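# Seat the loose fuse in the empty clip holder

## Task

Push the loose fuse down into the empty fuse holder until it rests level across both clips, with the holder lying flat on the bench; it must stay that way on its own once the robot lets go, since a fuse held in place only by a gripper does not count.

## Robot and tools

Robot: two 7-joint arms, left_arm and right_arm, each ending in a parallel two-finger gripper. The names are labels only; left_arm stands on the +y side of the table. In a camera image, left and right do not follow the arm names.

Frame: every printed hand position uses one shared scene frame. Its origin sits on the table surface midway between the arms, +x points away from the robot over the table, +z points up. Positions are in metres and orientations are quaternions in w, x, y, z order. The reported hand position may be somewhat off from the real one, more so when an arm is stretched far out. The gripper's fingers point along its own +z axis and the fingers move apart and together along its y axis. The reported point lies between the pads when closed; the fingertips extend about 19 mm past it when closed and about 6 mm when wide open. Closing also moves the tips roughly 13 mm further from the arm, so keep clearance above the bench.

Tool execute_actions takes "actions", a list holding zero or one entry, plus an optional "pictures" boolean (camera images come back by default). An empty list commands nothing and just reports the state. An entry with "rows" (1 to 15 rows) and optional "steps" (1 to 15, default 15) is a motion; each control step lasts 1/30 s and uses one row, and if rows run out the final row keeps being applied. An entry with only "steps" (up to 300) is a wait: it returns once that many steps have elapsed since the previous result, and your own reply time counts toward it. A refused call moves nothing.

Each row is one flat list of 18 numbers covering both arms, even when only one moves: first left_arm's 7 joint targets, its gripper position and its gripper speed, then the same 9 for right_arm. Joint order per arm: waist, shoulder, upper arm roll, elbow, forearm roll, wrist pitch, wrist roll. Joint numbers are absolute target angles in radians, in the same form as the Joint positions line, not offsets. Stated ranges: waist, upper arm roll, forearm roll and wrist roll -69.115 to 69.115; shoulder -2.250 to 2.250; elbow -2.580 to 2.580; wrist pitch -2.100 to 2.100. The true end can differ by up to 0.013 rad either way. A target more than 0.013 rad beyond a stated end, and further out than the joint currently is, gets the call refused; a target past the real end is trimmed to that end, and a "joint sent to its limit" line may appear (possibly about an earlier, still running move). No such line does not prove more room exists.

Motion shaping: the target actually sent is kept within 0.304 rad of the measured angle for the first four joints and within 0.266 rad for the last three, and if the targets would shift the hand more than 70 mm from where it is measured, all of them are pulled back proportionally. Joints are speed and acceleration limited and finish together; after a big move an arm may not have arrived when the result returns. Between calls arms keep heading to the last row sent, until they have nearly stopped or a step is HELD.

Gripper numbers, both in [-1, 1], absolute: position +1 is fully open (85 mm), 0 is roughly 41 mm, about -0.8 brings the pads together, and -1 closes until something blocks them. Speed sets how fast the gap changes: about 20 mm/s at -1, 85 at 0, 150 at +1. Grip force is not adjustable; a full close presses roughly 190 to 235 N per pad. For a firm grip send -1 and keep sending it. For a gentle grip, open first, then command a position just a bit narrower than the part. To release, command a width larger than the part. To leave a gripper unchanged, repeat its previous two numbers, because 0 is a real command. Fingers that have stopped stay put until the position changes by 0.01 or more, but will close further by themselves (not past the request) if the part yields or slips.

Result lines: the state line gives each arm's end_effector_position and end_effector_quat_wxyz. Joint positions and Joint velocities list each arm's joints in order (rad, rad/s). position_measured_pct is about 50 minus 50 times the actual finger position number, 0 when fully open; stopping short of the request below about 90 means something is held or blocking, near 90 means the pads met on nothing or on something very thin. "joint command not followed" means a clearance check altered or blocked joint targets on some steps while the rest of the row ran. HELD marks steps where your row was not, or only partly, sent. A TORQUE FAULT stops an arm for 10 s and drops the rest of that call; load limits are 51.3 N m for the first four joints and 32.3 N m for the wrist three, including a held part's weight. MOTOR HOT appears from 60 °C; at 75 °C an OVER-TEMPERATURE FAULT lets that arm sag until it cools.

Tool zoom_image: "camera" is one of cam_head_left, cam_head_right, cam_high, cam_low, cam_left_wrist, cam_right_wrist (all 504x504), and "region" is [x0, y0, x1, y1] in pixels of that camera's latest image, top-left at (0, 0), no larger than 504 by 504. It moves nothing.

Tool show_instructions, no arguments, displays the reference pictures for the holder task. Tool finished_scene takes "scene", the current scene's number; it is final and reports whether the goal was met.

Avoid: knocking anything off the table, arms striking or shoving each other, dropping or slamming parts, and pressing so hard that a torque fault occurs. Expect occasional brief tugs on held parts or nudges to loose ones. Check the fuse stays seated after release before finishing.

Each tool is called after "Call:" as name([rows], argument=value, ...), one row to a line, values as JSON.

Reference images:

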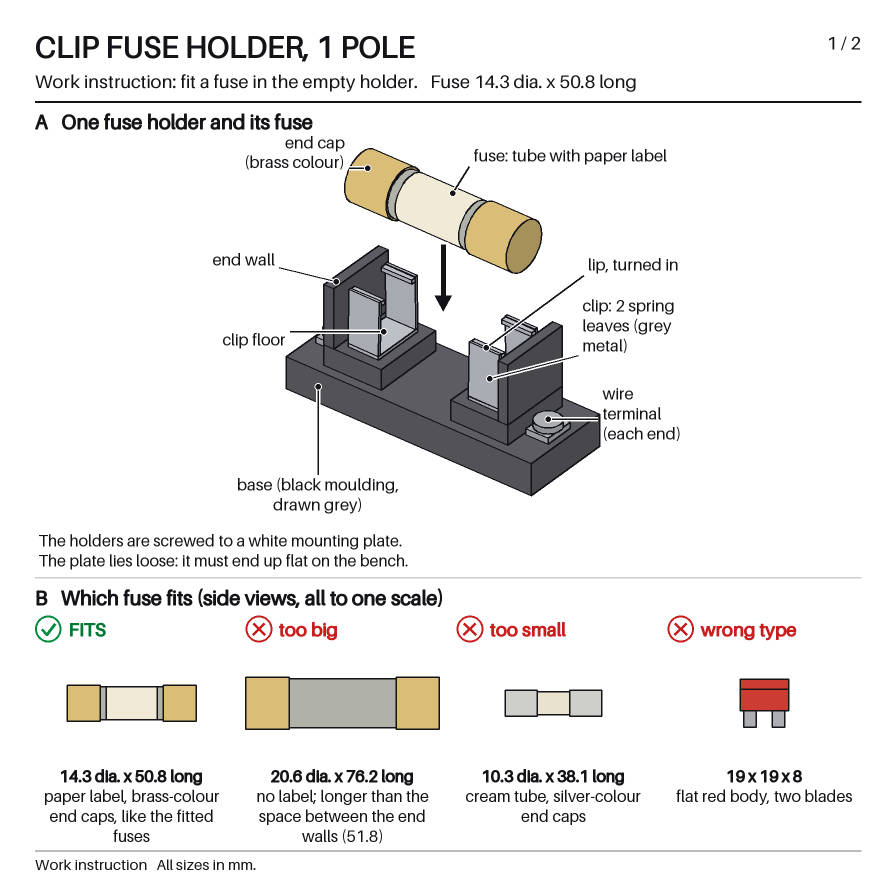

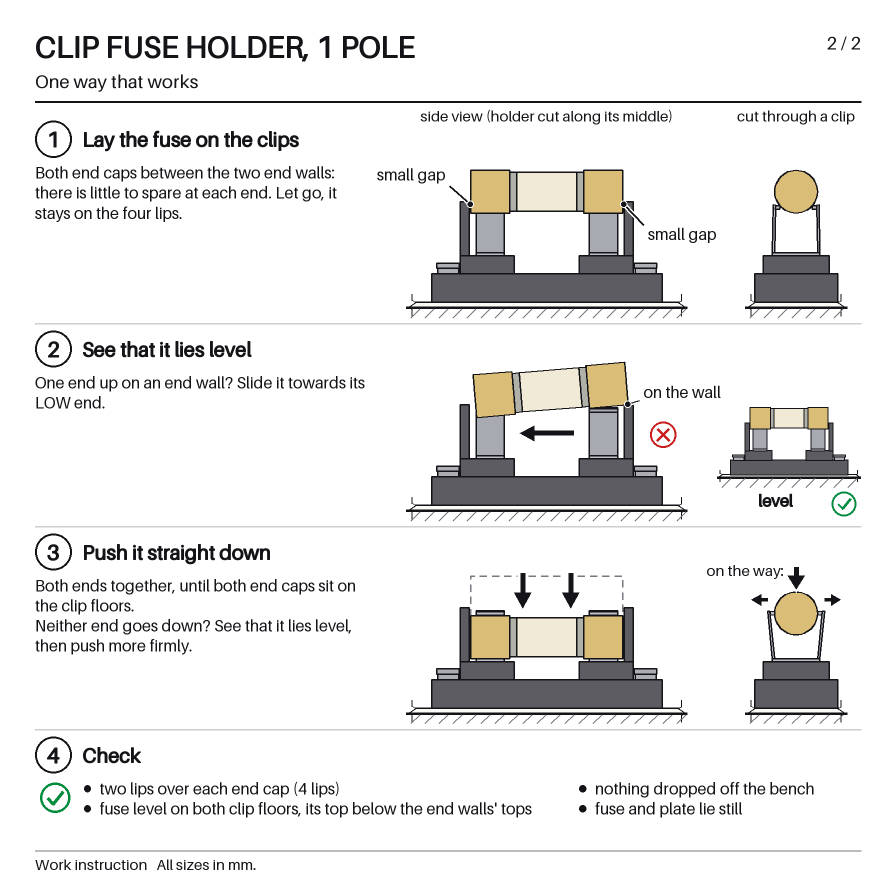

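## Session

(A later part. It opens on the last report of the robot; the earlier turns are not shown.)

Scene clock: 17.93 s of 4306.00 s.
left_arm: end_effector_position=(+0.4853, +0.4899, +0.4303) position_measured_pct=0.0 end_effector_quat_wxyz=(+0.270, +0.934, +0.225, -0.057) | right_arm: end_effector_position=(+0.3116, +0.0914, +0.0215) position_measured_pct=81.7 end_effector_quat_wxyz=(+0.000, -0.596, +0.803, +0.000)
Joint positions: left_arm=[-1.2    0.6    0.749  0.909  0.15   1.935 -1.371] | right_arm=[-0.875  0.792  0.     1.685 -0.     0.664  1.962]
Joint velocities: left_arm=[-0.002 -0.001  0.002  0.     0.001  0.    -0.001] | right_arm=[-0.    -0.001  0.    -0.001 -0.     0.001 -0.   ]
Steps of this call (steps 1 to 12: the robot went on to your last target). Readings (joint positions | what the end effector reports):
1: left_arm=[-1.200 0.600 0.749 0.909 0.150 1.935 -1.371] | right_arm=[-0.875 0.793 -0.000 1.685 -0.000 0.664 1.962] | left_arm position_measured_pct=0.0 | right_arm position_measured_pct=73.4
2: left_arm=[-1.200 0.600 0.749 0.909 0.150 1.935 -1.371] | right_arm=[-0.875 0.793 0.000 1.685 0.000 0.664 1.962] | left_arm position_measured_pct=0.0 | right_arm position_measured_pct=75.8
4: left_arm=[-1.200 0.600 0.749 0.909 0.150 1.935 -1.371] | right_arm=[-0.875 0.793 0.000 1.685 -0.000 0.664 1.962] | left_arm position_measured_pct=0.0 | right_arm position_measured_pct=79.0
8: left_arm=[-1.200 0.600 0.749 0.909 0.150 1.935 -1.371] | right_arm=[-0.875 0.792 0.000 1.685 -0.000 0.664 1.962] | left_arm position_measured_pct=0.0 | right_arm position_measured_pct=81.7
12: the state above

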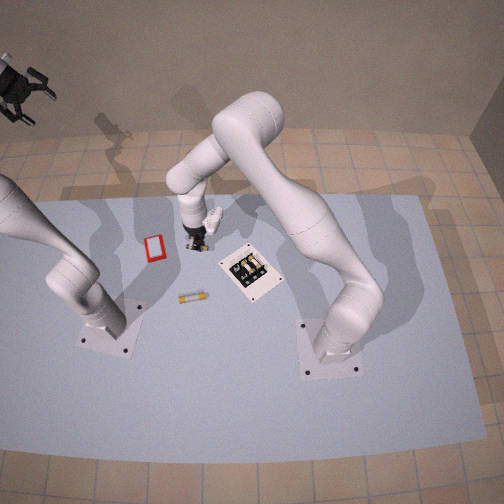

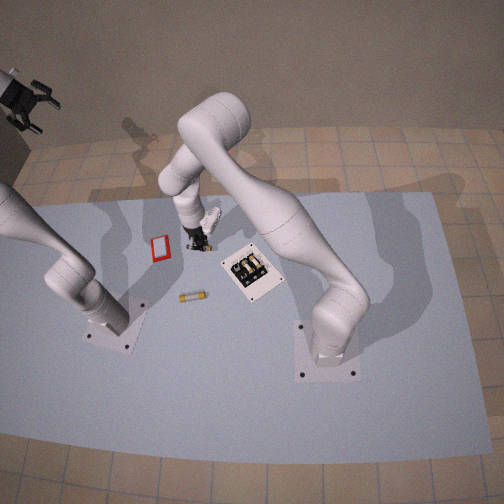

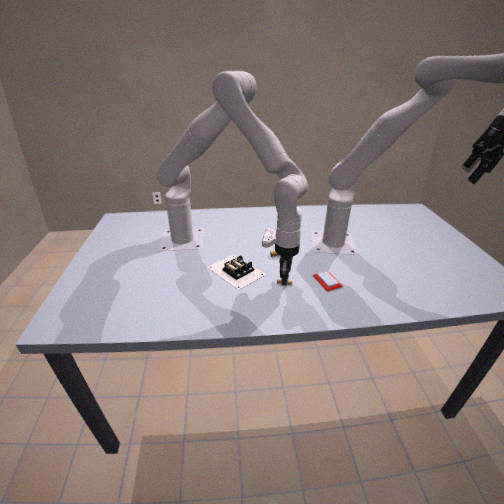

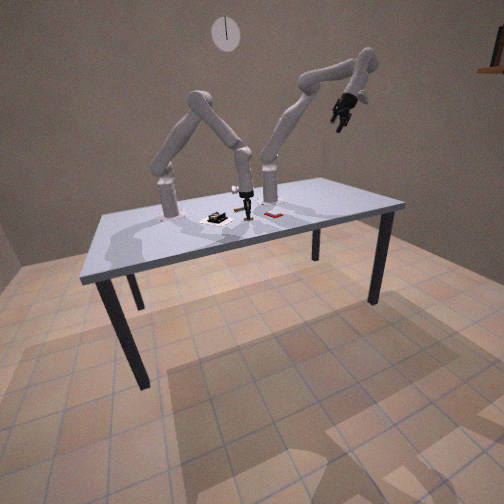

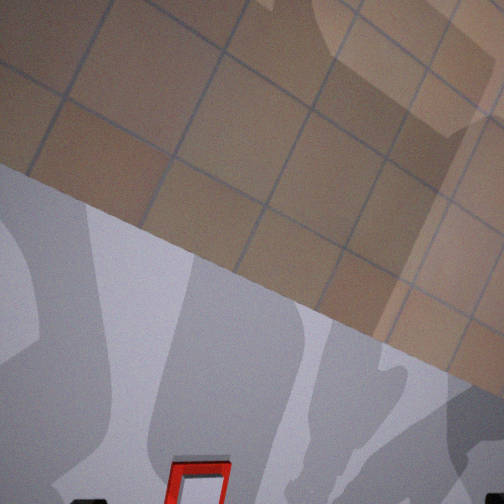

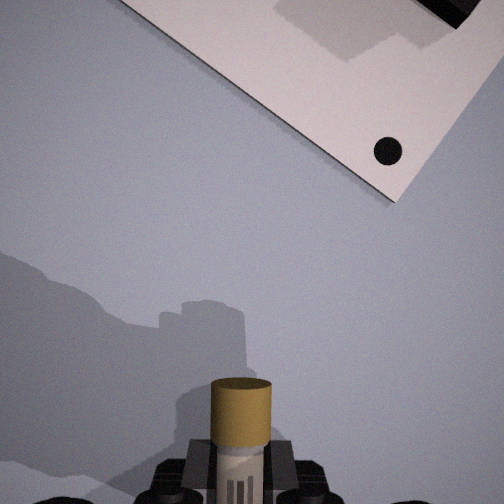

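Call:
execute_actions([
  {"rows": [[-1.2,0.6,0.749,0.909,0.15,1.935,-1.371,1,0,-0.8748,0.655,0.0,1.645,0.0,0.8416,1.9622,-1,-0.3]], "steps": 12},
], pictures=false)

Call:
execute_actions([
  {"rows": [[-1.2,0.6,0.749,0.909,0.15,1.935,-1.371,1,0,-0.882,0.3916,0.0,2.1691,0.0,0.5809,1.295,-1,-0.3]], "steps": 15},
], pictures=false)

Call:
execute_actions([
  {"steps": 25},
])

Scene clock: 19.67 s of 4306.00 s.
left_arm: end_effector_position=(+0.4853, +0.4899, +0.4303) position_measured_pct=0.0 end_effector_quat_wxyz=(+0.270, +0.934, +0.225, -0.057) | right_arm: end_effector_position=(+0.3096, +0.0890, +0.0959) position_measured_pct=81.7 end_effector_quat_wxyz=(-0.002, -0.596, +0.803, -0.000)
Joint positions: left_arm=[-1.2    0.6    0.749  0.909  0.15   1.935 -1.371] | right_arm=[-0.875  0.659  0.     1.645  0.     0.841  1.962]
Joint velocities: left_arm=[-0.001 -0.    -0.002  0.    -0.002  0.001  0.   ] | right_arm=[-0.001 -0.028 -0.001  0.011 -0.     0.015 -0.002]
Steps of this call (steps 1 to 15: the robot went on to your last target; steps 16 to 40: nothing new was sent; steps 41 to 52: all 12 steps of this action). Readings (joint positions | what the end effector reports):
41: left_arm=[-1.200 0.600 0.749 0.909 0.150 1.935 -1.371] | right_arm=[-0.875 0.791 0.000 1.685 -0.000 0.665 1.962] | left_arm position_measured_pct=0.0 | right_arm position_measured_pct=81.7
42: left_arm=[-1.200 0.600 0.749 0.909 0.150 1.935 -1.371] | right_arm=[-0.875 0.785 -0.000 1.684 -0.000 0.672 1.962] | left_arm position_measured_pct=0.0 | right_arm position_measured_pct=81.7
44: left_arm=[-1.200 0.600 0.749 0.909 0.150 1.935 -1.371] | right_arm=[-0.875 0.756 -0.000 1.677 -0.000 0.706 1.962] | left_arm position_measured_pct=0.0 | right_arm position_measured_pct=81.7
48: left_arm=[-1.200 0.600 0.749 0.909 0.150 1.935 -1.371] | right_arm=[-0.875 0.674 0.000 1.650 0.000 0.816 1.962] | left_arm position_measured_pct=0.0 | right_arm position_measured_pct=81.7
52: the state above

Scene clock: 20.17 s of 4306.00 s.
left_arm: end_effector_position=(+0.4853, +0.4899, +0.4303) position_measured_pct=0.0 end_effector_quat_wxyz=(+0.270, +0.934, +0.225, -0.057) | right_arm: end_effector_position=(+0.2409, +0.0087, +0.1090) position_measured_pct=81.7 end_effector_quat_wxyz=(+0.022, -0.433, +0.901, +0.011)
Joint positions: left_arm=[-1.2    0.6    0.749  0.909  0.15   1.935 -1.371] | right_arm=[-0.881  0.43   0.     2.047 -0.     0.615  1.574]
Joint velocities: left_arm=[-0.     0.001 -0.001 -0.     0.    -0.     0.   ] | right_arm=[-0.005 -0.22   0.     0.783 -0.    -0.203 -1.214]
Steps of this call (steps 1 to 15: all 15 steps of this action). Readings (joint positions | what the end effector reports):
1: left_arm=[-1.200 0.600 0.749 0.909 0.150 1.935 -1.371] | right_arm=[-0.875 0.657 0.000 1.646 0.000 0.840 1.962] | left_arm position_measured_pct=0.0 | right_arm position_measured_pct=81.7
2: left_arm=[-1.200 0.600 0.749 0.909 0.150 1.935 -1.371] | right_arm=[-0.875 0.650 0.000 1.652 0.000 0.835 1.957] | left_arm position_measured_pct=0.0 | right_arm position_measured_pct=81.7
4: left_arm=[-1.200 0.600 0.749 0.909 0.150 1.935 -1.371] | right_arm=[-0.876 0.623 -0.000 1.679 0.000 0.811 1.934] | left_arm position_measured_pct=0.0 | right_arm position_measured_pct=81.7
8: left_arm=[-1.200 0.600 0.749 0.909 0.150 1.935 -1.371] | right_arm=[-0.879 0.523 -0.000 1.799 0.000 0.712 1.827] | left_arm position_measured_pct=0.0 | right_arm position_measured_pct=81.7
15: the state above

Scene clock: 21.00 s of 4306.00 s.
left_arm: end_effector_position=(+0.4853, +0.4899, +0.4303) position_measured_pct=0.0 end_effector_quat_wxyz=(+0.270, +0.934, +0.225, -0.057) | right_arm: end_effector_position=(+0.2083, -0.0311, +0.0996) position_measured_pct=81.7 end_effector_quat_wxyz=(-0.000, -0.304, +0.953, -0.000)
Joint positions: left_arm=[-1.2    0.6    0.749  0.909  0.15   1.935 -1.371] | right_arm=[-0.882  0.392  0.     2.169  0.     0.581  1.295]
Joint velocities: left_arm=[-0.    -0.001  0.     0.    -0.    -0.001 -0.   ] | right_arm=[ 0.    -0.001  0.    -0.    -0.     0.     0.   ]
Steps of this call (steps 1 to 25: the robot went on to your last target). Readings (joint positions | what the end effector reports):
1: left_arm=[-1.200 0.600 0.749 0.909 0.150 1.935 -1.371] | right_arm=[-0.881 0.423 0.000 2.071 -0.000 0.609 1.533] | left_arm position_measured_pct=0.0 | right_arm position_measured_pct=81.7
2: left_arm=[-1.200 0.600 0.749 0.909 0.150 1.935 -1.371] | right_arm=[-0.881 0.417 0.000 2.091 -0.000 0.604 1.493] | left_arm position_measured_pct=0.0 | right_arm position_measured_pct=81.7
4: left_arm=[-1.200 0.600 0.749 0.909 0.150 1.935 -1.371] | right_arm=[-0.882 0.407 0.000 2.124 -0.000 0.594 1.412] | left_arm position_measured_pct=0.0 | right_arm position_measured_pct=81.7
8: left_arm=[-1.200 0.600 0.749 0.909 0.150 1.935 -1.371] | right_arm=[-0.882 0.395 0.000 2.167 -0.000 0.582 1.300] | left_arm position_measured_pct=0.0 | right_arm position_measured_pct=81.7
25: the state above

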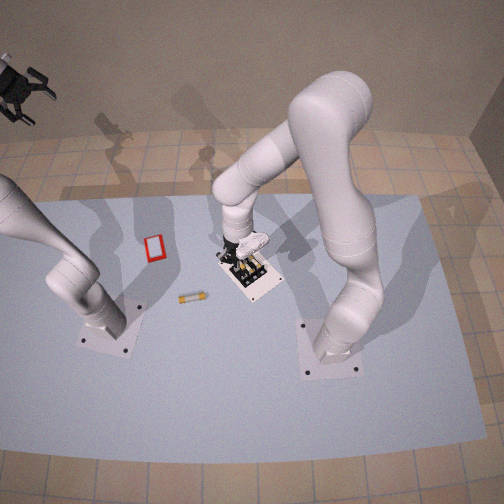

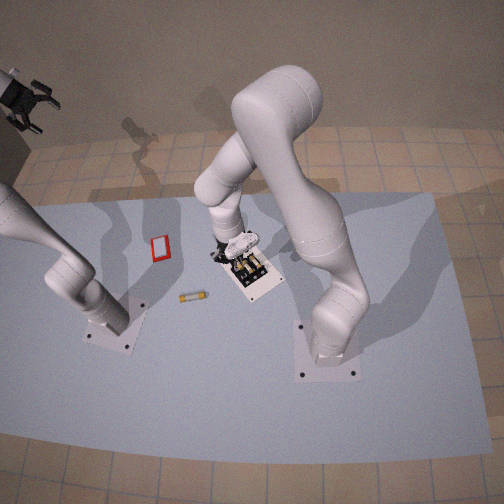

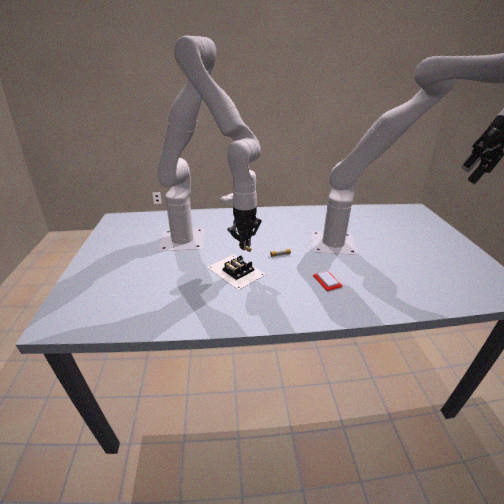

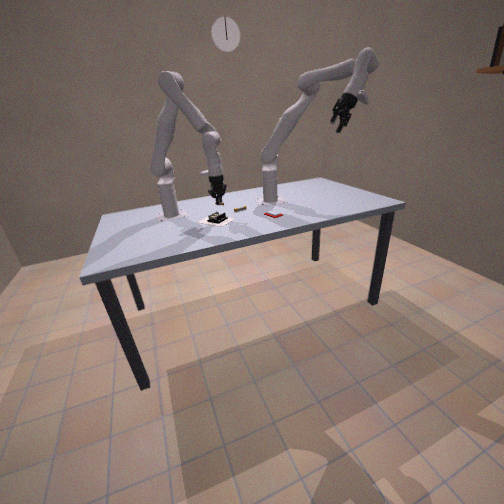

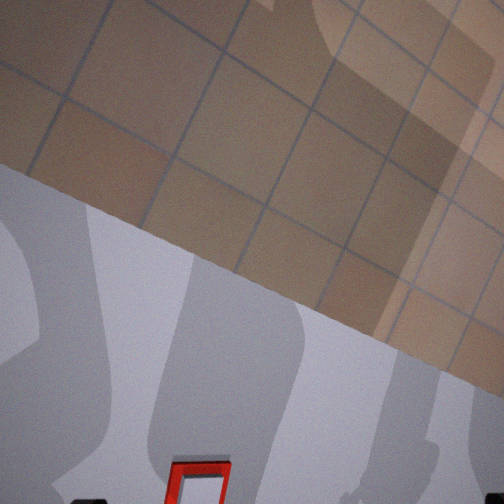

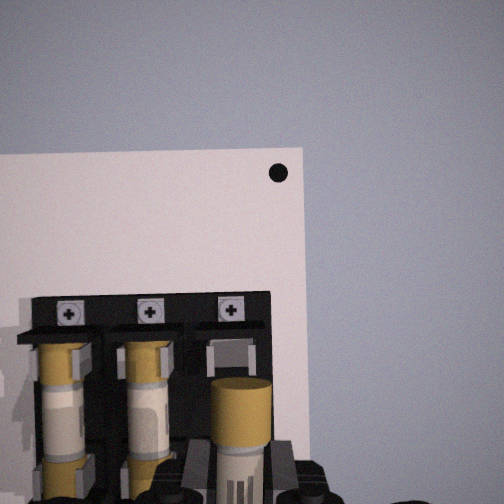

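Call:
execute_actions([
  {"rows": [[-1.2,0.6,0.749,0.909,0.15,1.935,-1.371,1,0,-0.8776,0.4759,0.0,2.2144,0.0,0.4513,1.3344,-1,-0.3]], "steps": 15},
], pictures=false)

Call:
execute_actions([
  {"steps": 8},
])

Scene clock: 23.63 s of 4306.00 s.
left_arm: end_effector_position=(+0.4853, +0.4899, +0.4303) position_measured_pct=0.0 end_effector_quat_wxyz=(+0.270, +0.934, +0.225, -0.057) | right_arm: end_effector_position=(+0.2074, -0.0345, +0.0649) position_measured_pct=81.7 end_effector_quat_wxyz=(+0.000, -0.320, +0.947, +0.000)
Joint positions: left_arm=[-1.2    0.6    0.749  0.909  0.15   1.935 -1.371] | right_arm=[-0.878  0.475  0.     2.214  0.     0.451  1.334]
Joint velocities: left_arm=[-0.     0.    -0.    -0.     0.002 -0.002 -0.001] | right_arm=[-0.     0.008 -0.     0.001 -0.    -0.     0.002]
Steps of this call (steps 1 to 15: the robot went on to your last target; steps 16 to 64: nothing new was sent; steps 65 to 79: all 15 steps of this action). Readings (joint positions | what the end effector reports):
65: left_arm=[-1.200 0.600 0.749 0.909 0.150 1.935 -1.371] | right_arm=[-0.882 0.393 -0.000 2.170 -0.000 0.579 1.295] | left_arm position_measured_pct=0.0 | right_arm position_measured_pct=81.7
66: left_arm=[-1.200 0.600 0.749 0.909 0.150 1.935 -1.371] | right_arm=[-0.882 0.400 -0.000 2.172 -0.000 0.571 1.298] | left_arm position_measured_pct=0.0 | right_arm position_measured_pct=81.7
68: left_arm=[-1.200 0.600 0.749 0.909 0.150 1.935 -1.371] | right_arm=[-0.880 0.430 -0.000 2.186 -0.000 0.530 1.310] | left_arm position_measured_pct=0.0 | right_arm position_measured_pct=81.7
72: left_arm=[-1.200 0.600 0.749 0.909 0.150 1.935 -1.371] | right_arm=[-0.878 0.471 0.000 2.214 0.000 0.455 1.334] | left_arm position_measured_pct=0.0 | right_arm position_measured_pct=81.7
79: the state above

Scene clock: 23.90 s of 4306.00 s.
left_arm: end_effector_position=(+0.4853, +0.4899, +0.4303) position_measured_pct=0.0 end_effector_quat_wxyz=(+0.270, +0.934, +0.225, -0.057) | right_arm: end_effector_position=(+0.2073, -0.0346, +0.0647) position_measured_pct=81.7 end_effector_quat_wxyz=(+0.000, -0.320, +0.947, +0.000)
Joint positions: left_arm=[-1.2    0.6    0.749  0.909  0.15   1.935 -1.371] | right_arm=[-0.878  0.476  0.     2.214  0.     0.451  1.334]
Joint velocities: left_arm=[-0.    -0.    -0.001  0.     0.001 -0.002  0.001] | right_arm=[ 0.001  0.001  0.    -0.001  0.    -0.    -0.002]
Steps of this call (steps 1 to 8: the robot went on to your last target). Readings (joint positions | what the end effector reports):
1: left_arm=[-1.200 0.600 0.749 0.909 0.150 1.935 -1.371] | right_arm=[-0.878 0.475 0.000 2.214 0.000 0.451 1.334] | left_arm position_measured_pct=0.0 | right_arm position_measured_pct=81.7
2: left_arm=[-1.200 0.600 0.749 0.909 0.150 1.935 -1.371] | right_arm=[-0.878 0.475 0.000 2.214 0.000 0.451 1.334] | left_arm position_measured_pct=0.0 | right_arm position_measured_pct=81.7
4: left_arm=[-1.200 0.600 0.749 0.909 0.150 1.935 -1.371] | right_arm=[-0.878 0.476 0.000 2.214 0.000 0.451 1.334] | left_arm position_measured_pct=0.0 | right_arm position_measured_pct=81.7
8: the state above

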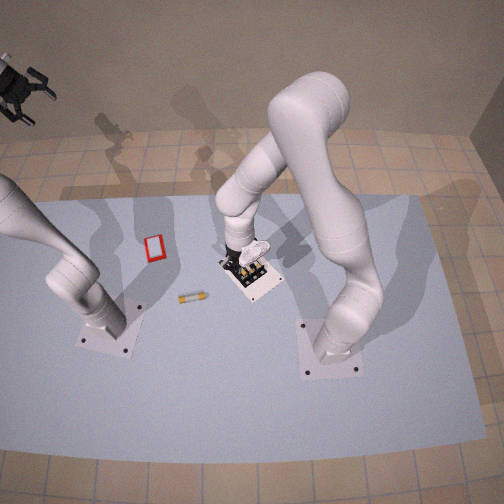

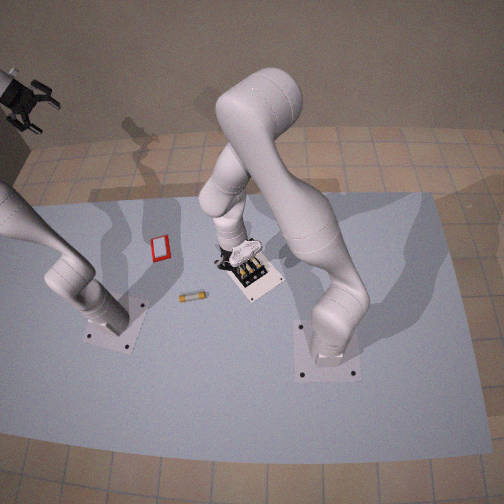

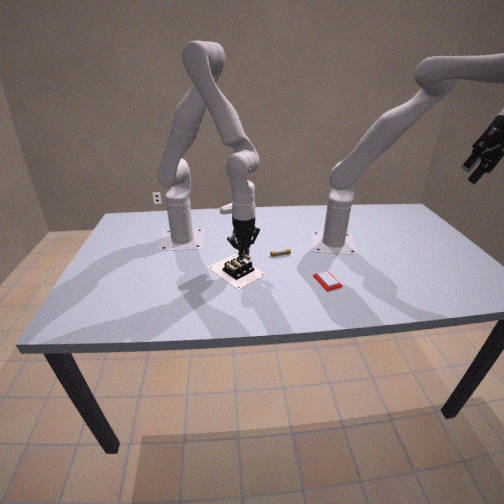

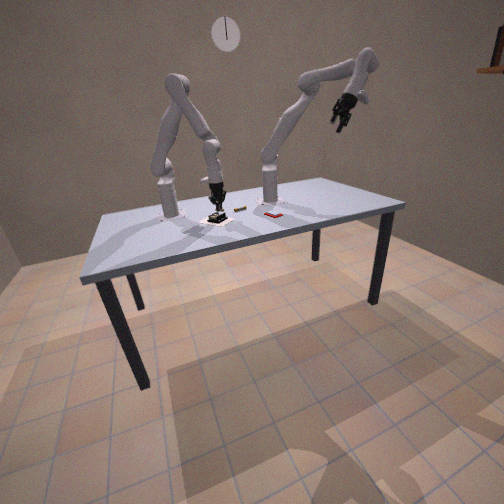

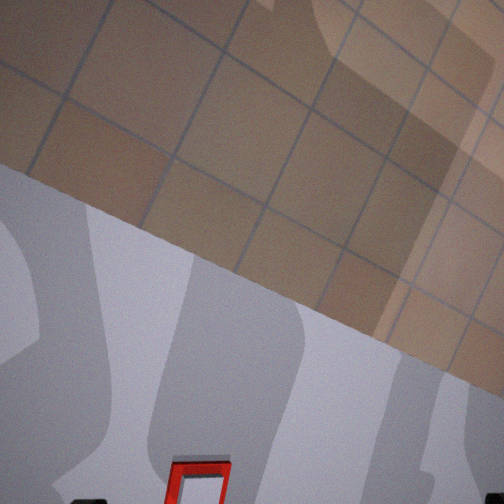

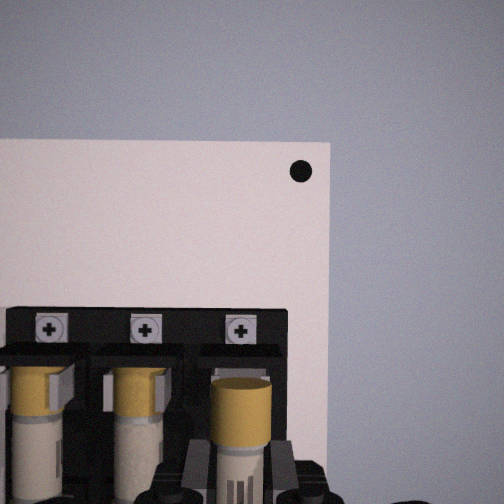

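Call:
zoom_image(camera="cam_right_wrist", region=[100, 300, 300, 460])

Region (100, 300, 300, 460) of cam_right_wrist's 504x504 image, scaled by 2.520; it fills the top 403 rows of this view, and the rest is white.

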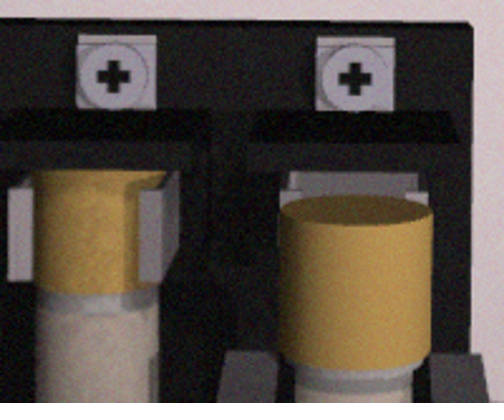

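Call:
execute_actions([
  {"rows": [[-1.2,0.6,0.749,0.909,0.15,1.935,-1.371,1,0,-0.8773,0.49425,0.0,2.2216,0.0,0.4257,1.3347,-1,-0.3]], "steps": 15},
])

Call:
zoom_image(camera="cam_right_wrist", region=[100, 300, 300, 460])

Call:
zoom_image(camera="cam_high", region=[205, 230, 275, 290])

Scene clock: 26.20 s of 4306.00 s.
left_arm: end_effector_position=(+0.4853, +0.4899, +0.4303) position_measured_pct=0.0 end_effector_quat_wxyz=(+0.270, +0.934, +0.225, -0.057) | right_arm: end_effector_position=(+0.2071, -0.0350, +0.0577) position_measured_pct=81.7 end_effector_quat_wxyz=(+0.000, -0.320, +0.947, +0.000)
Joint positions: left_arm=[-1.2    0.6    0.749  0.909  0.15   1.935 -1.371] | right_arm=[-0.877  0.494  0.     2.222  0.     0.426  1.335]
Joint velocities: left_arm=[ 0.001  0.     0.001  0.    -0.001  0.001 -0.   ] | right_arm=[-0.002 -0.     0.    -0.001 -0.     0.     0.   ]
Steps of this call (steps 1 to 15: the robot went on to your last target; steps 16 to 54: nothing new was sent; steps 55 to 69: all 15 steps of this action). Readings (joint positions | what the end effector reports):
55: left_arm=[-1.200 0.600 0.749 0.909 0.150 1.935 -1.371] | right_arm=[-0.878 0.477 0.000 2.215 -0.000 0.450 1.334] | left_arm position_measured_pct=0.0 | right_arm position_measured_pct=81.7
56: left_arm=[-1.200 0.600 0.749 0.909 0.150 1.935 -1.371] | right_arm=[-0.877 0.484 0.000 2.216 -0.000 0.443 1.334] | left_arm position_measured_pct=0.0 | right_arm position_measured_pct=81.7
58: left_arm=[-1.200 0.600 0.749 0.909 0.150 1.935 -1.371] | right_arm=[-0.877 0.493 -0.000 2.221 0.000 0.428 1.335] | left_arm position_measured_pct=0.0 | right_arm position_measured_pct=81.7
62: left_arm=[-1.200 0.600 0.749 0.909 0.150 1.935 -1.371] | right_arm=[-0.877 0.493 -0.000 2.222 0.000 0.426 1.335] | left_arm position_measured_pct=0.0 | right_arm position_measured_pct=81.7
69: the state above

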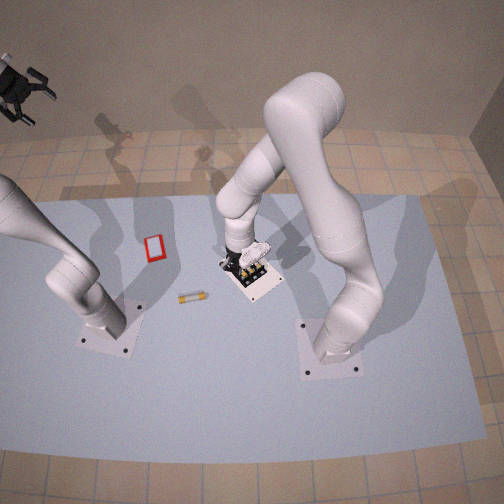

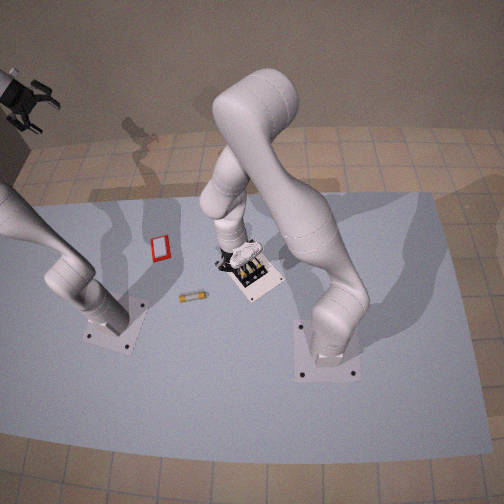

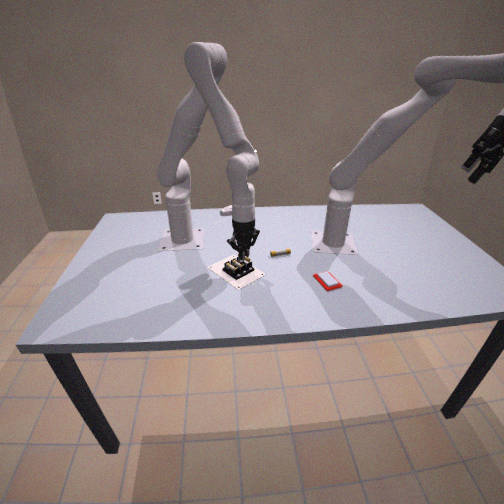

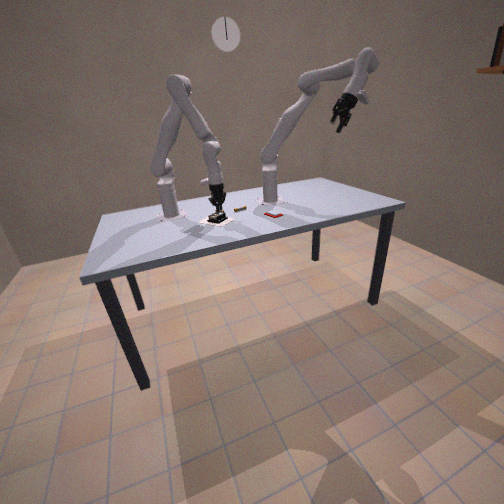

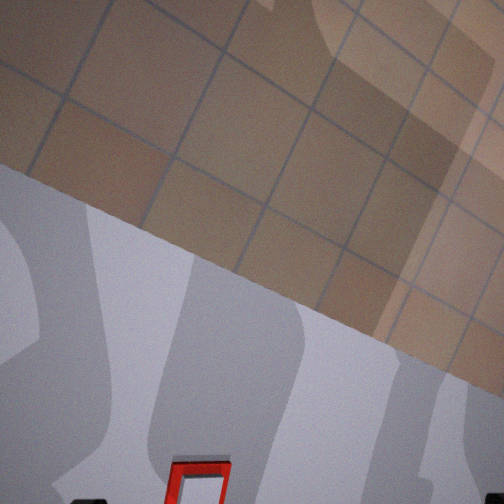

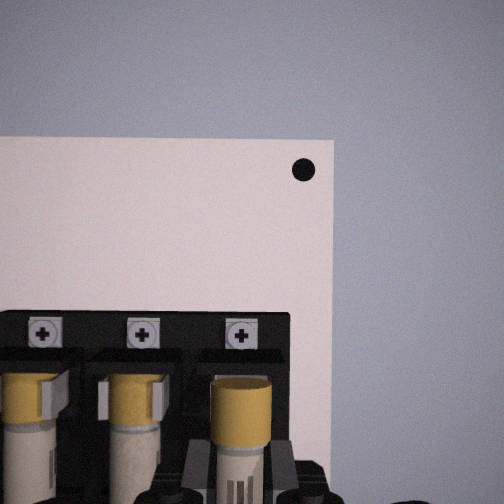

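Region (100, 300, 300, 460) of cam_right_wrist's 504x504 image, scaled by 2.520; it fills the top 403 rows of this view, and the rest is white.

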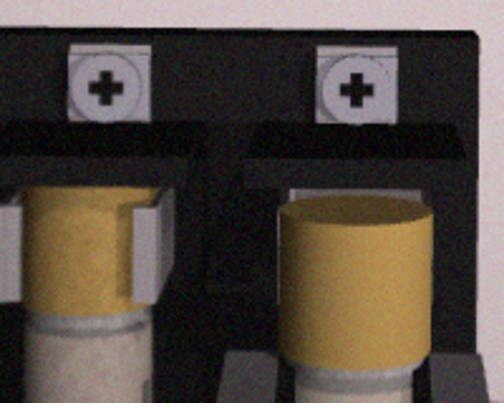

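Region (205, 230, 275, 290) of cam_high's 504x504 image, scaled by 7.200, with more detail than that image has; it fills the top 432 rows of this view, and the rest is white.

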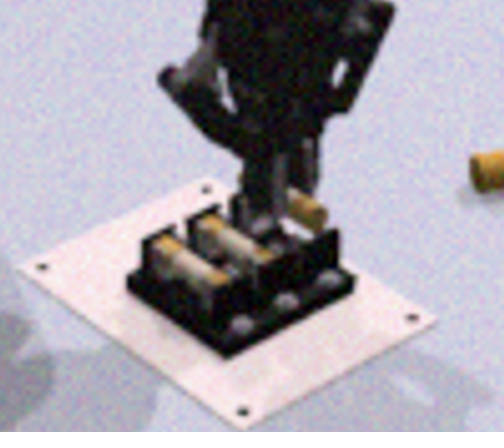

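Call:
execute_actions([
  {"rows": [[-1.2,0.6,0.749,0.909,0.15,1.935,-1.371,1,0,-0.8773,0.4970,0.0,2.2224,0.0,0.4222,1.3347,-1,-0.3],[-1.2,0.6,0.749,0.909,0.15,1.935,-1.371,1,0,-0.8773,0.4970,0.0,2.2224,0.0,0.4222,1.3347,-1,-0.3],[-1.2,0.6,0.749,0.909,0.15,1.935,-1.371,1,0,-0.8773,0.4997,0.0,2.2232,0.0,0.4187,1.3347,-1,-0.3],[-1.2,0.6,0.749,0.909,0.15,1.935,-1.371,1,0,-0.8773,0.4997,0.0,2.2232,0.0,0.4187,1.3347,-1,-0.3],[-1.2,0.6,0.749,0.909,0.15,1.935,-1.371,1,0,-0.8773,0.5024,0.0,2.2240,0.0,0.4152,1.3347,-1,-0.3],[-1.2,0.6,0.749,0.909,0.15,1.935,-1.371,1,0,-0.8773,0.5024,0.0,2.2240,0.0,0.4152,1.3347,-1,-0.3],[-1.2,0.6,0.749,0.909,0.15,1.935,-1.371,1,0,-0.8773,0.5052,0.0,2.2247,0.0,0.4117,1.3347,-1,-0.3],[-1.2,0.6,0.749,0.909,0.15,1.935,-1.371,1,0,-0.8773,0.5052,0.0,2.2247,0.0,0.4117,1.3347,-1,-0.3],[-1.2,0.6,0.749,0.909,0.15,1.935,-1.371,1,0,-0.8773,0.5079,0.0,2.2255,0.0,0.4082,1.3347,-1,-0.3]], "steps": 15},
])

Call:
zoom_image(camera="cam_right_wrist", region=[100, 300, 300, 460])

Call:
zoom_image(camera="cam_high", region=[205, 230, 275, 290])

Scene clock: 28.73 s of 4306.00 s.
left_arm: end_effector_position=(+0.4853, +0.4899, +0.4303) position_measured_pct=0.0 end_effector_quat_wxyz=(+0.270, +0.934, +0.225, -0.057) | right_arm: end_effector_position=(+0.2072, -0.0349, +0.0527) position_measured_pct=81.7 end_effector_quat_wxyz=(+0.000, -0.320, +0.947, +0.000)
Joint positions: left_arm=[-1.2    0.6    0.749  0.909  0.15   1.935 -1.371] | right_arm=[-0.877  0.508 -0.     2.225 -0.     0.408  1.335]
Joint velocities: left_arm=[-0.001  0.    -0.001 -0.     0.001 -0.     0.001] | right_arm=[-0.001  0.002 -0.001 -0.001 -0.    -0.     0.   ]
Steps of this call (steps 1 to 15: the robot went on to your last target; steps 16 to 61: nothing new was sent; steps 62 to 76: all 15 steps of this action). Readings (joint positions | what the end effector reports):
62: left_arm=[-1.200 0.600 0.749 0.909 0.150 1.935 -1.371] | right_arm=[-0.877 0.495 0.000 2.222 -0.000 0.425 1.335] | left_arm position_measured_pct=0.0 | right_arm position_measured_pct=81.7
63: left_arm=[-1.200 0.600 0.749 0.909 0.150 1.935 -1.371] | right_arm=[-0.877 0.497 0.000 2.222 0.000 0.423 1.335] | left_arm position_measured_pct=0.0 | right_arm position_measured_pct=81.7
65: left_arm=[-1.200 0.600 0.749 0.909 0.150 1.935 -1.371] | right_arm=[-0.877 0.499 0.000 2.223 0.000 0.420 1.335] | left_arm position_measured_pct=0.0 | right_arm position_measured_pct=81.7
69: left_arm=[-1.200 0.600 0.749 0.909 0.150 1.935 -1.371] | right_arm=[-0.877 0.504 0.000 2.224 0.000 0.413 1.335] | left_arm position_measured_pct=0.0 | right_arm position_measured_pct=81.7
76: the state above

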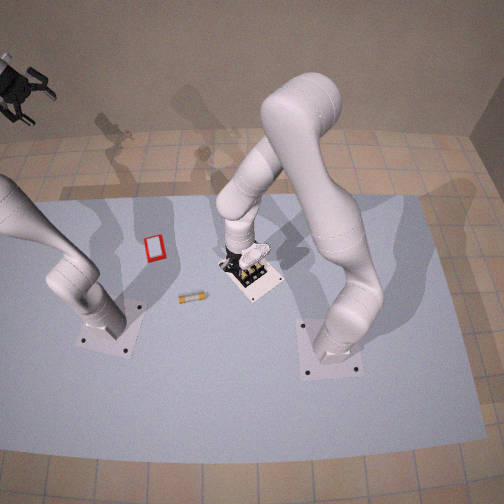

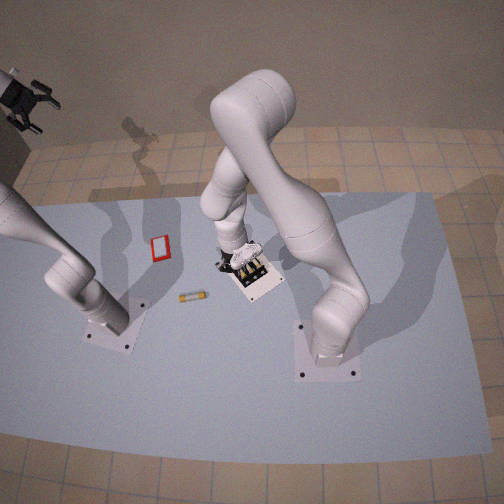

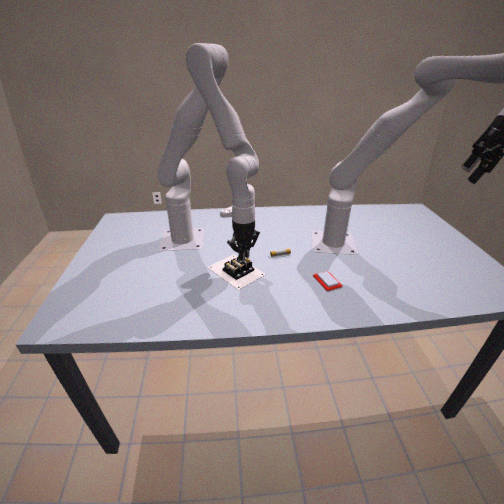

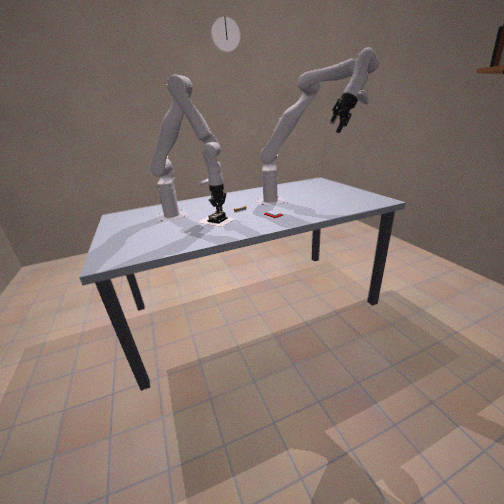

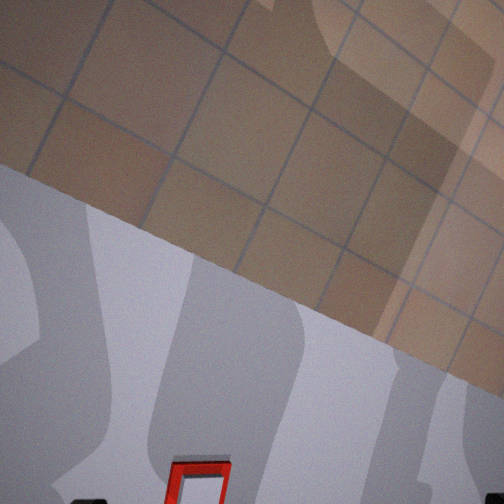

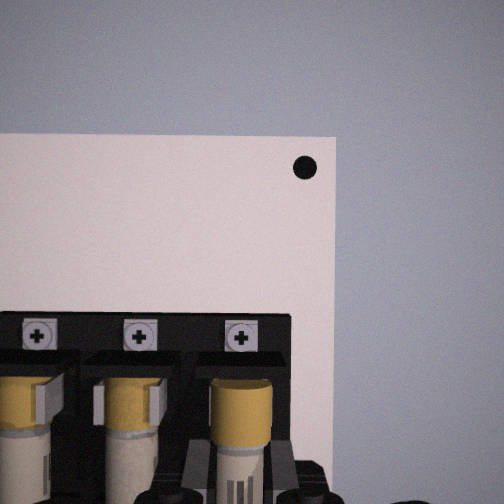

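Region (100, 300, 300, 460) of cam_right_wrist's 504x504 image, scaled by 2.520; it fills the top 403 rows of this view, and the rest is white.

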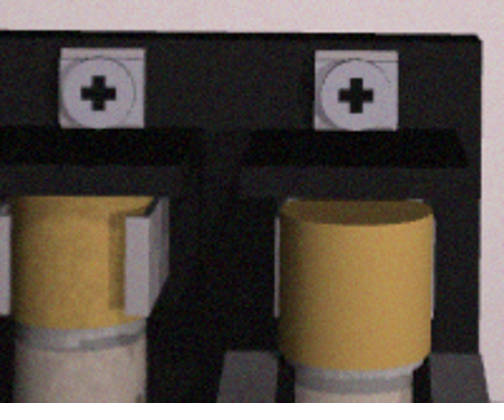

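Region (205, 230, 275, 290) of cam_high's 504x504 image, scaled by 7.200, with more detail than that image has; it fills the top 432 rows of this view, and the rest is white.

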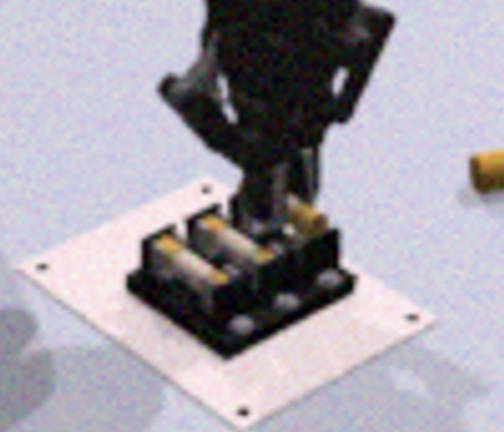

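Call:
execute_actions([
  {"rows": [[-1.2,0.6,0.749,0.909,0.15,1.935,-1.371,1,0,-0.8773,0.5107,0.0,2.2262,0.0,0.4047,1.3347,-1,-0.3],[-1.2,0.6,0.749,0.909,0.15,1.935,-1.371,1,0,-0.8773,0.5107,0.0,2.2262,0.0,0.4047,1.3347,-1,-0.3],[-1.2,0.6,0.749,0.909,0.15,1.935,-1.371,1,0,-0.8773,0.5135,0.0,2.2269,0.0,0.4012,1.3347,-1,-0.3],[-1.2,0.6,0.749,0.909,0.15,1.935,-1.371,1,0,-0.8773,0.5135,0.0,2.2269,0.0,0.4012,1.3347,-1,-0.3],[-1.2,0.6,0.749,0.909,0.15,1.935,-1.371,1,0,-0.8773,0.5163,0.0,2.2276,0.0,0.3977,1.3347,-1,-0.3],[-1.2,0.6,0.749,0.909,0.15,1.935,-1.371,1,0,-0.8773,0.5163,0.0,2.2276,0.0,0.3977,1.3347,-1,-0.3],[-1.2,0.6,0.749,0.909,0.15,1.935,-1.371,1,0,-0.8773,0.5191,0.0,2.2283,0.0,0.3942,1.3347,-1,-0.3],[-1.2,0.6,0.749,0.909,0.15,1.935,-1.371,1,0,-0.8773,0.5191,0.0,2.2283,0.0,0.3942,1.3347,-1,-0.3],[-1.2,0.6,0.749,0.909,0.15,1.935,-1.371,1,0,-0.8773,0.5218,0.0,2.2290,0.0,0.3908,1.3347,-1,-0.3],[-1.2,0.6,0.749,0.909,0.15,1.935,-1.371,1,0,-0.8773,0.5218,0.0,2.2290,0.0,0.3908,1.3347,-1,-0.3],[-1.2,0.6,0.749,0.909,0.15,1.935,-1.371,1,0,-0.8773,0.5246,0.0,2.2297,0.0,0.3873,1.3347,-1,-0.3]], "steps": 15},
])

Call:
zoom_image(camera="cam_right_wrist", region=[100, 300, 300, 460])

Call:
zoom_image(camera="cam_high", region=[205, 230, 275, 290])

Scene clock: 30.73 s of 4306.00 s.
left_arm: end_effector_position=(+0.4853, +0.4899, +0.4303) position_measured_pct=0.0 end_effector_quat_wxyz=(+0.270, +0.934, +0.225, -0.057) | right_arm: end_effector_position=(+0.2076, -0.0345, +0.0496) position_measured_pct=81.7 end_effector_quat_wxyz=(+0.002, -0.320, +0.947, +0.001)
Joint positions: left_arm=[-1.2    0.6    0.749  0.909  0.15   1.935 -1.371] | right_arm=[-0.877  0.515  0.     2.23   0.     0.391  1.335]
Joint velocities: left_arm=[-0.002 -0.001 -0.     0.    -0.001  0.     0.001] | right_arm=[ 0.003 -0.     0.     0.001 -0.    -0.002  0.001]
Steps of this call (steps 1 to 15: the robot went on to your last target; steps 16 to 45: nothing new was sent; steps 46 to 60: all 15 steps of this action). Readings (joint positions | what the end effector reports):
46: left_arm=[-1.200 0.600 0.749 0.909 0.150 1.935 -1.371] | right_arm=[-0.877 0.509 -0.000 2.226 -0.000 0.408 1.335] | left_arm position_measured_pct=0.0 | right_arm position_measured_pct=81.7
47: left_arm=[-1.200 0.600 0.749 0.909 0.150 1.935 -1.371] | right_arm=[-0.877 0.509 -0.000 2.226 0.000 0.406 1.335] | left_arm position_measured_pct=0.0 | right_arm position_measured_pct=81.7
49: left_arm=[-1.200 0.600 0.749 0.909 0.150 1.935 -1.371] | right_arm=[-0.877 0.510 -0.000 2.226 0.000 0.404 1.335] | left_arm position_measured_pct=0.0 | right_arm position_measured_pct=81.7
53: left_arm=[-1.200 0.600 0.749 0.909 0.150 1.935 -1.371] | right_arm=[-0.877 0.512 0.000 2.228 0.000 0.398 1.335] | left_arm position_measured_pct=0.0 | right_arm position_measured_pct=81.7
60: the state above

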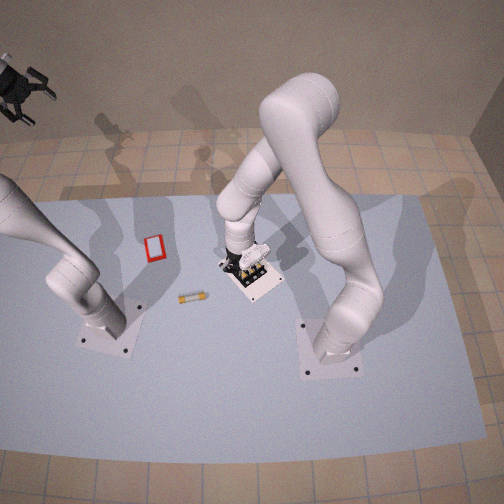

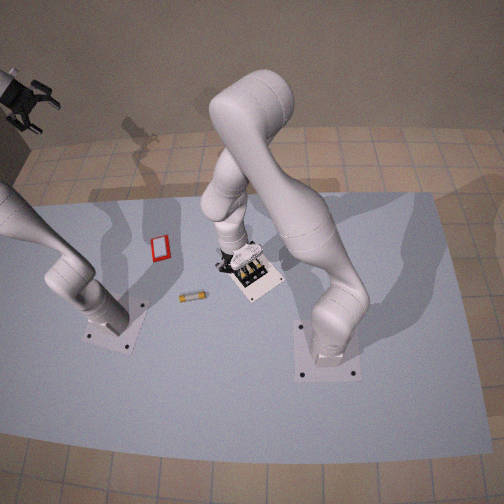

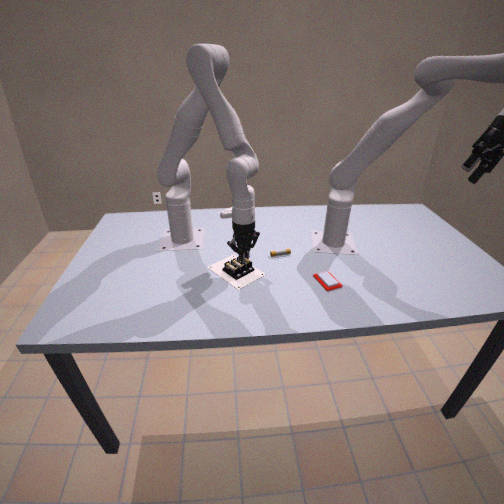

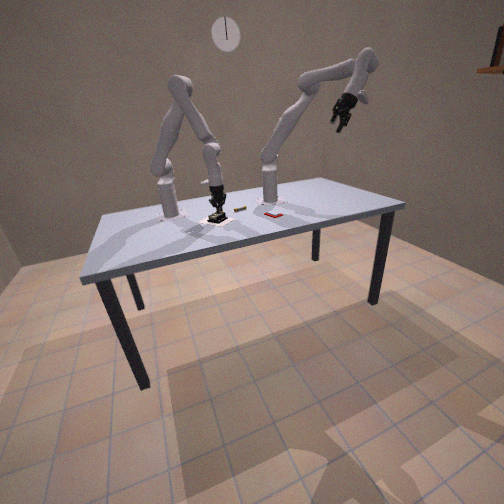

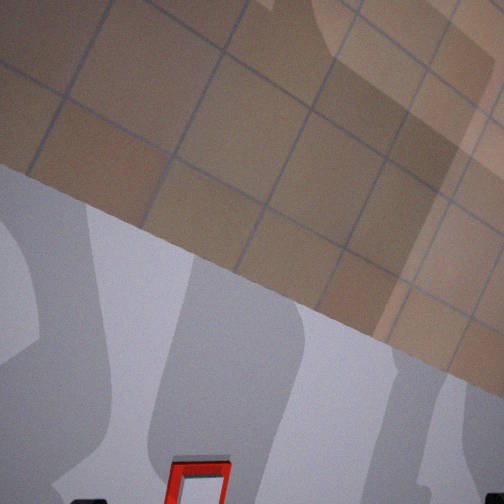

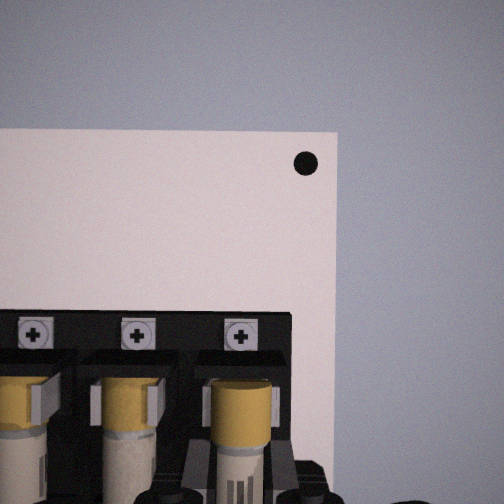

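Region (100, 300, 300, 460) of cam_right_wrist's 504x504 image, scaled by 2.520; it fills the top 403 rows of this view, and the rest is white.

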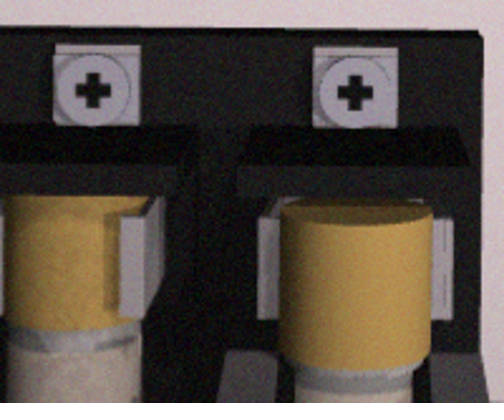

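Region (205, 230, 275, 290) of cam_high's 504x504 image, scaled by 7.200, with more detail than that image has; it fills the top 432 rows of this view, and the rest is white.

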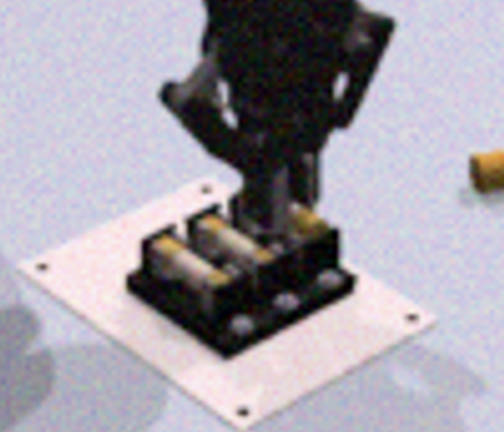

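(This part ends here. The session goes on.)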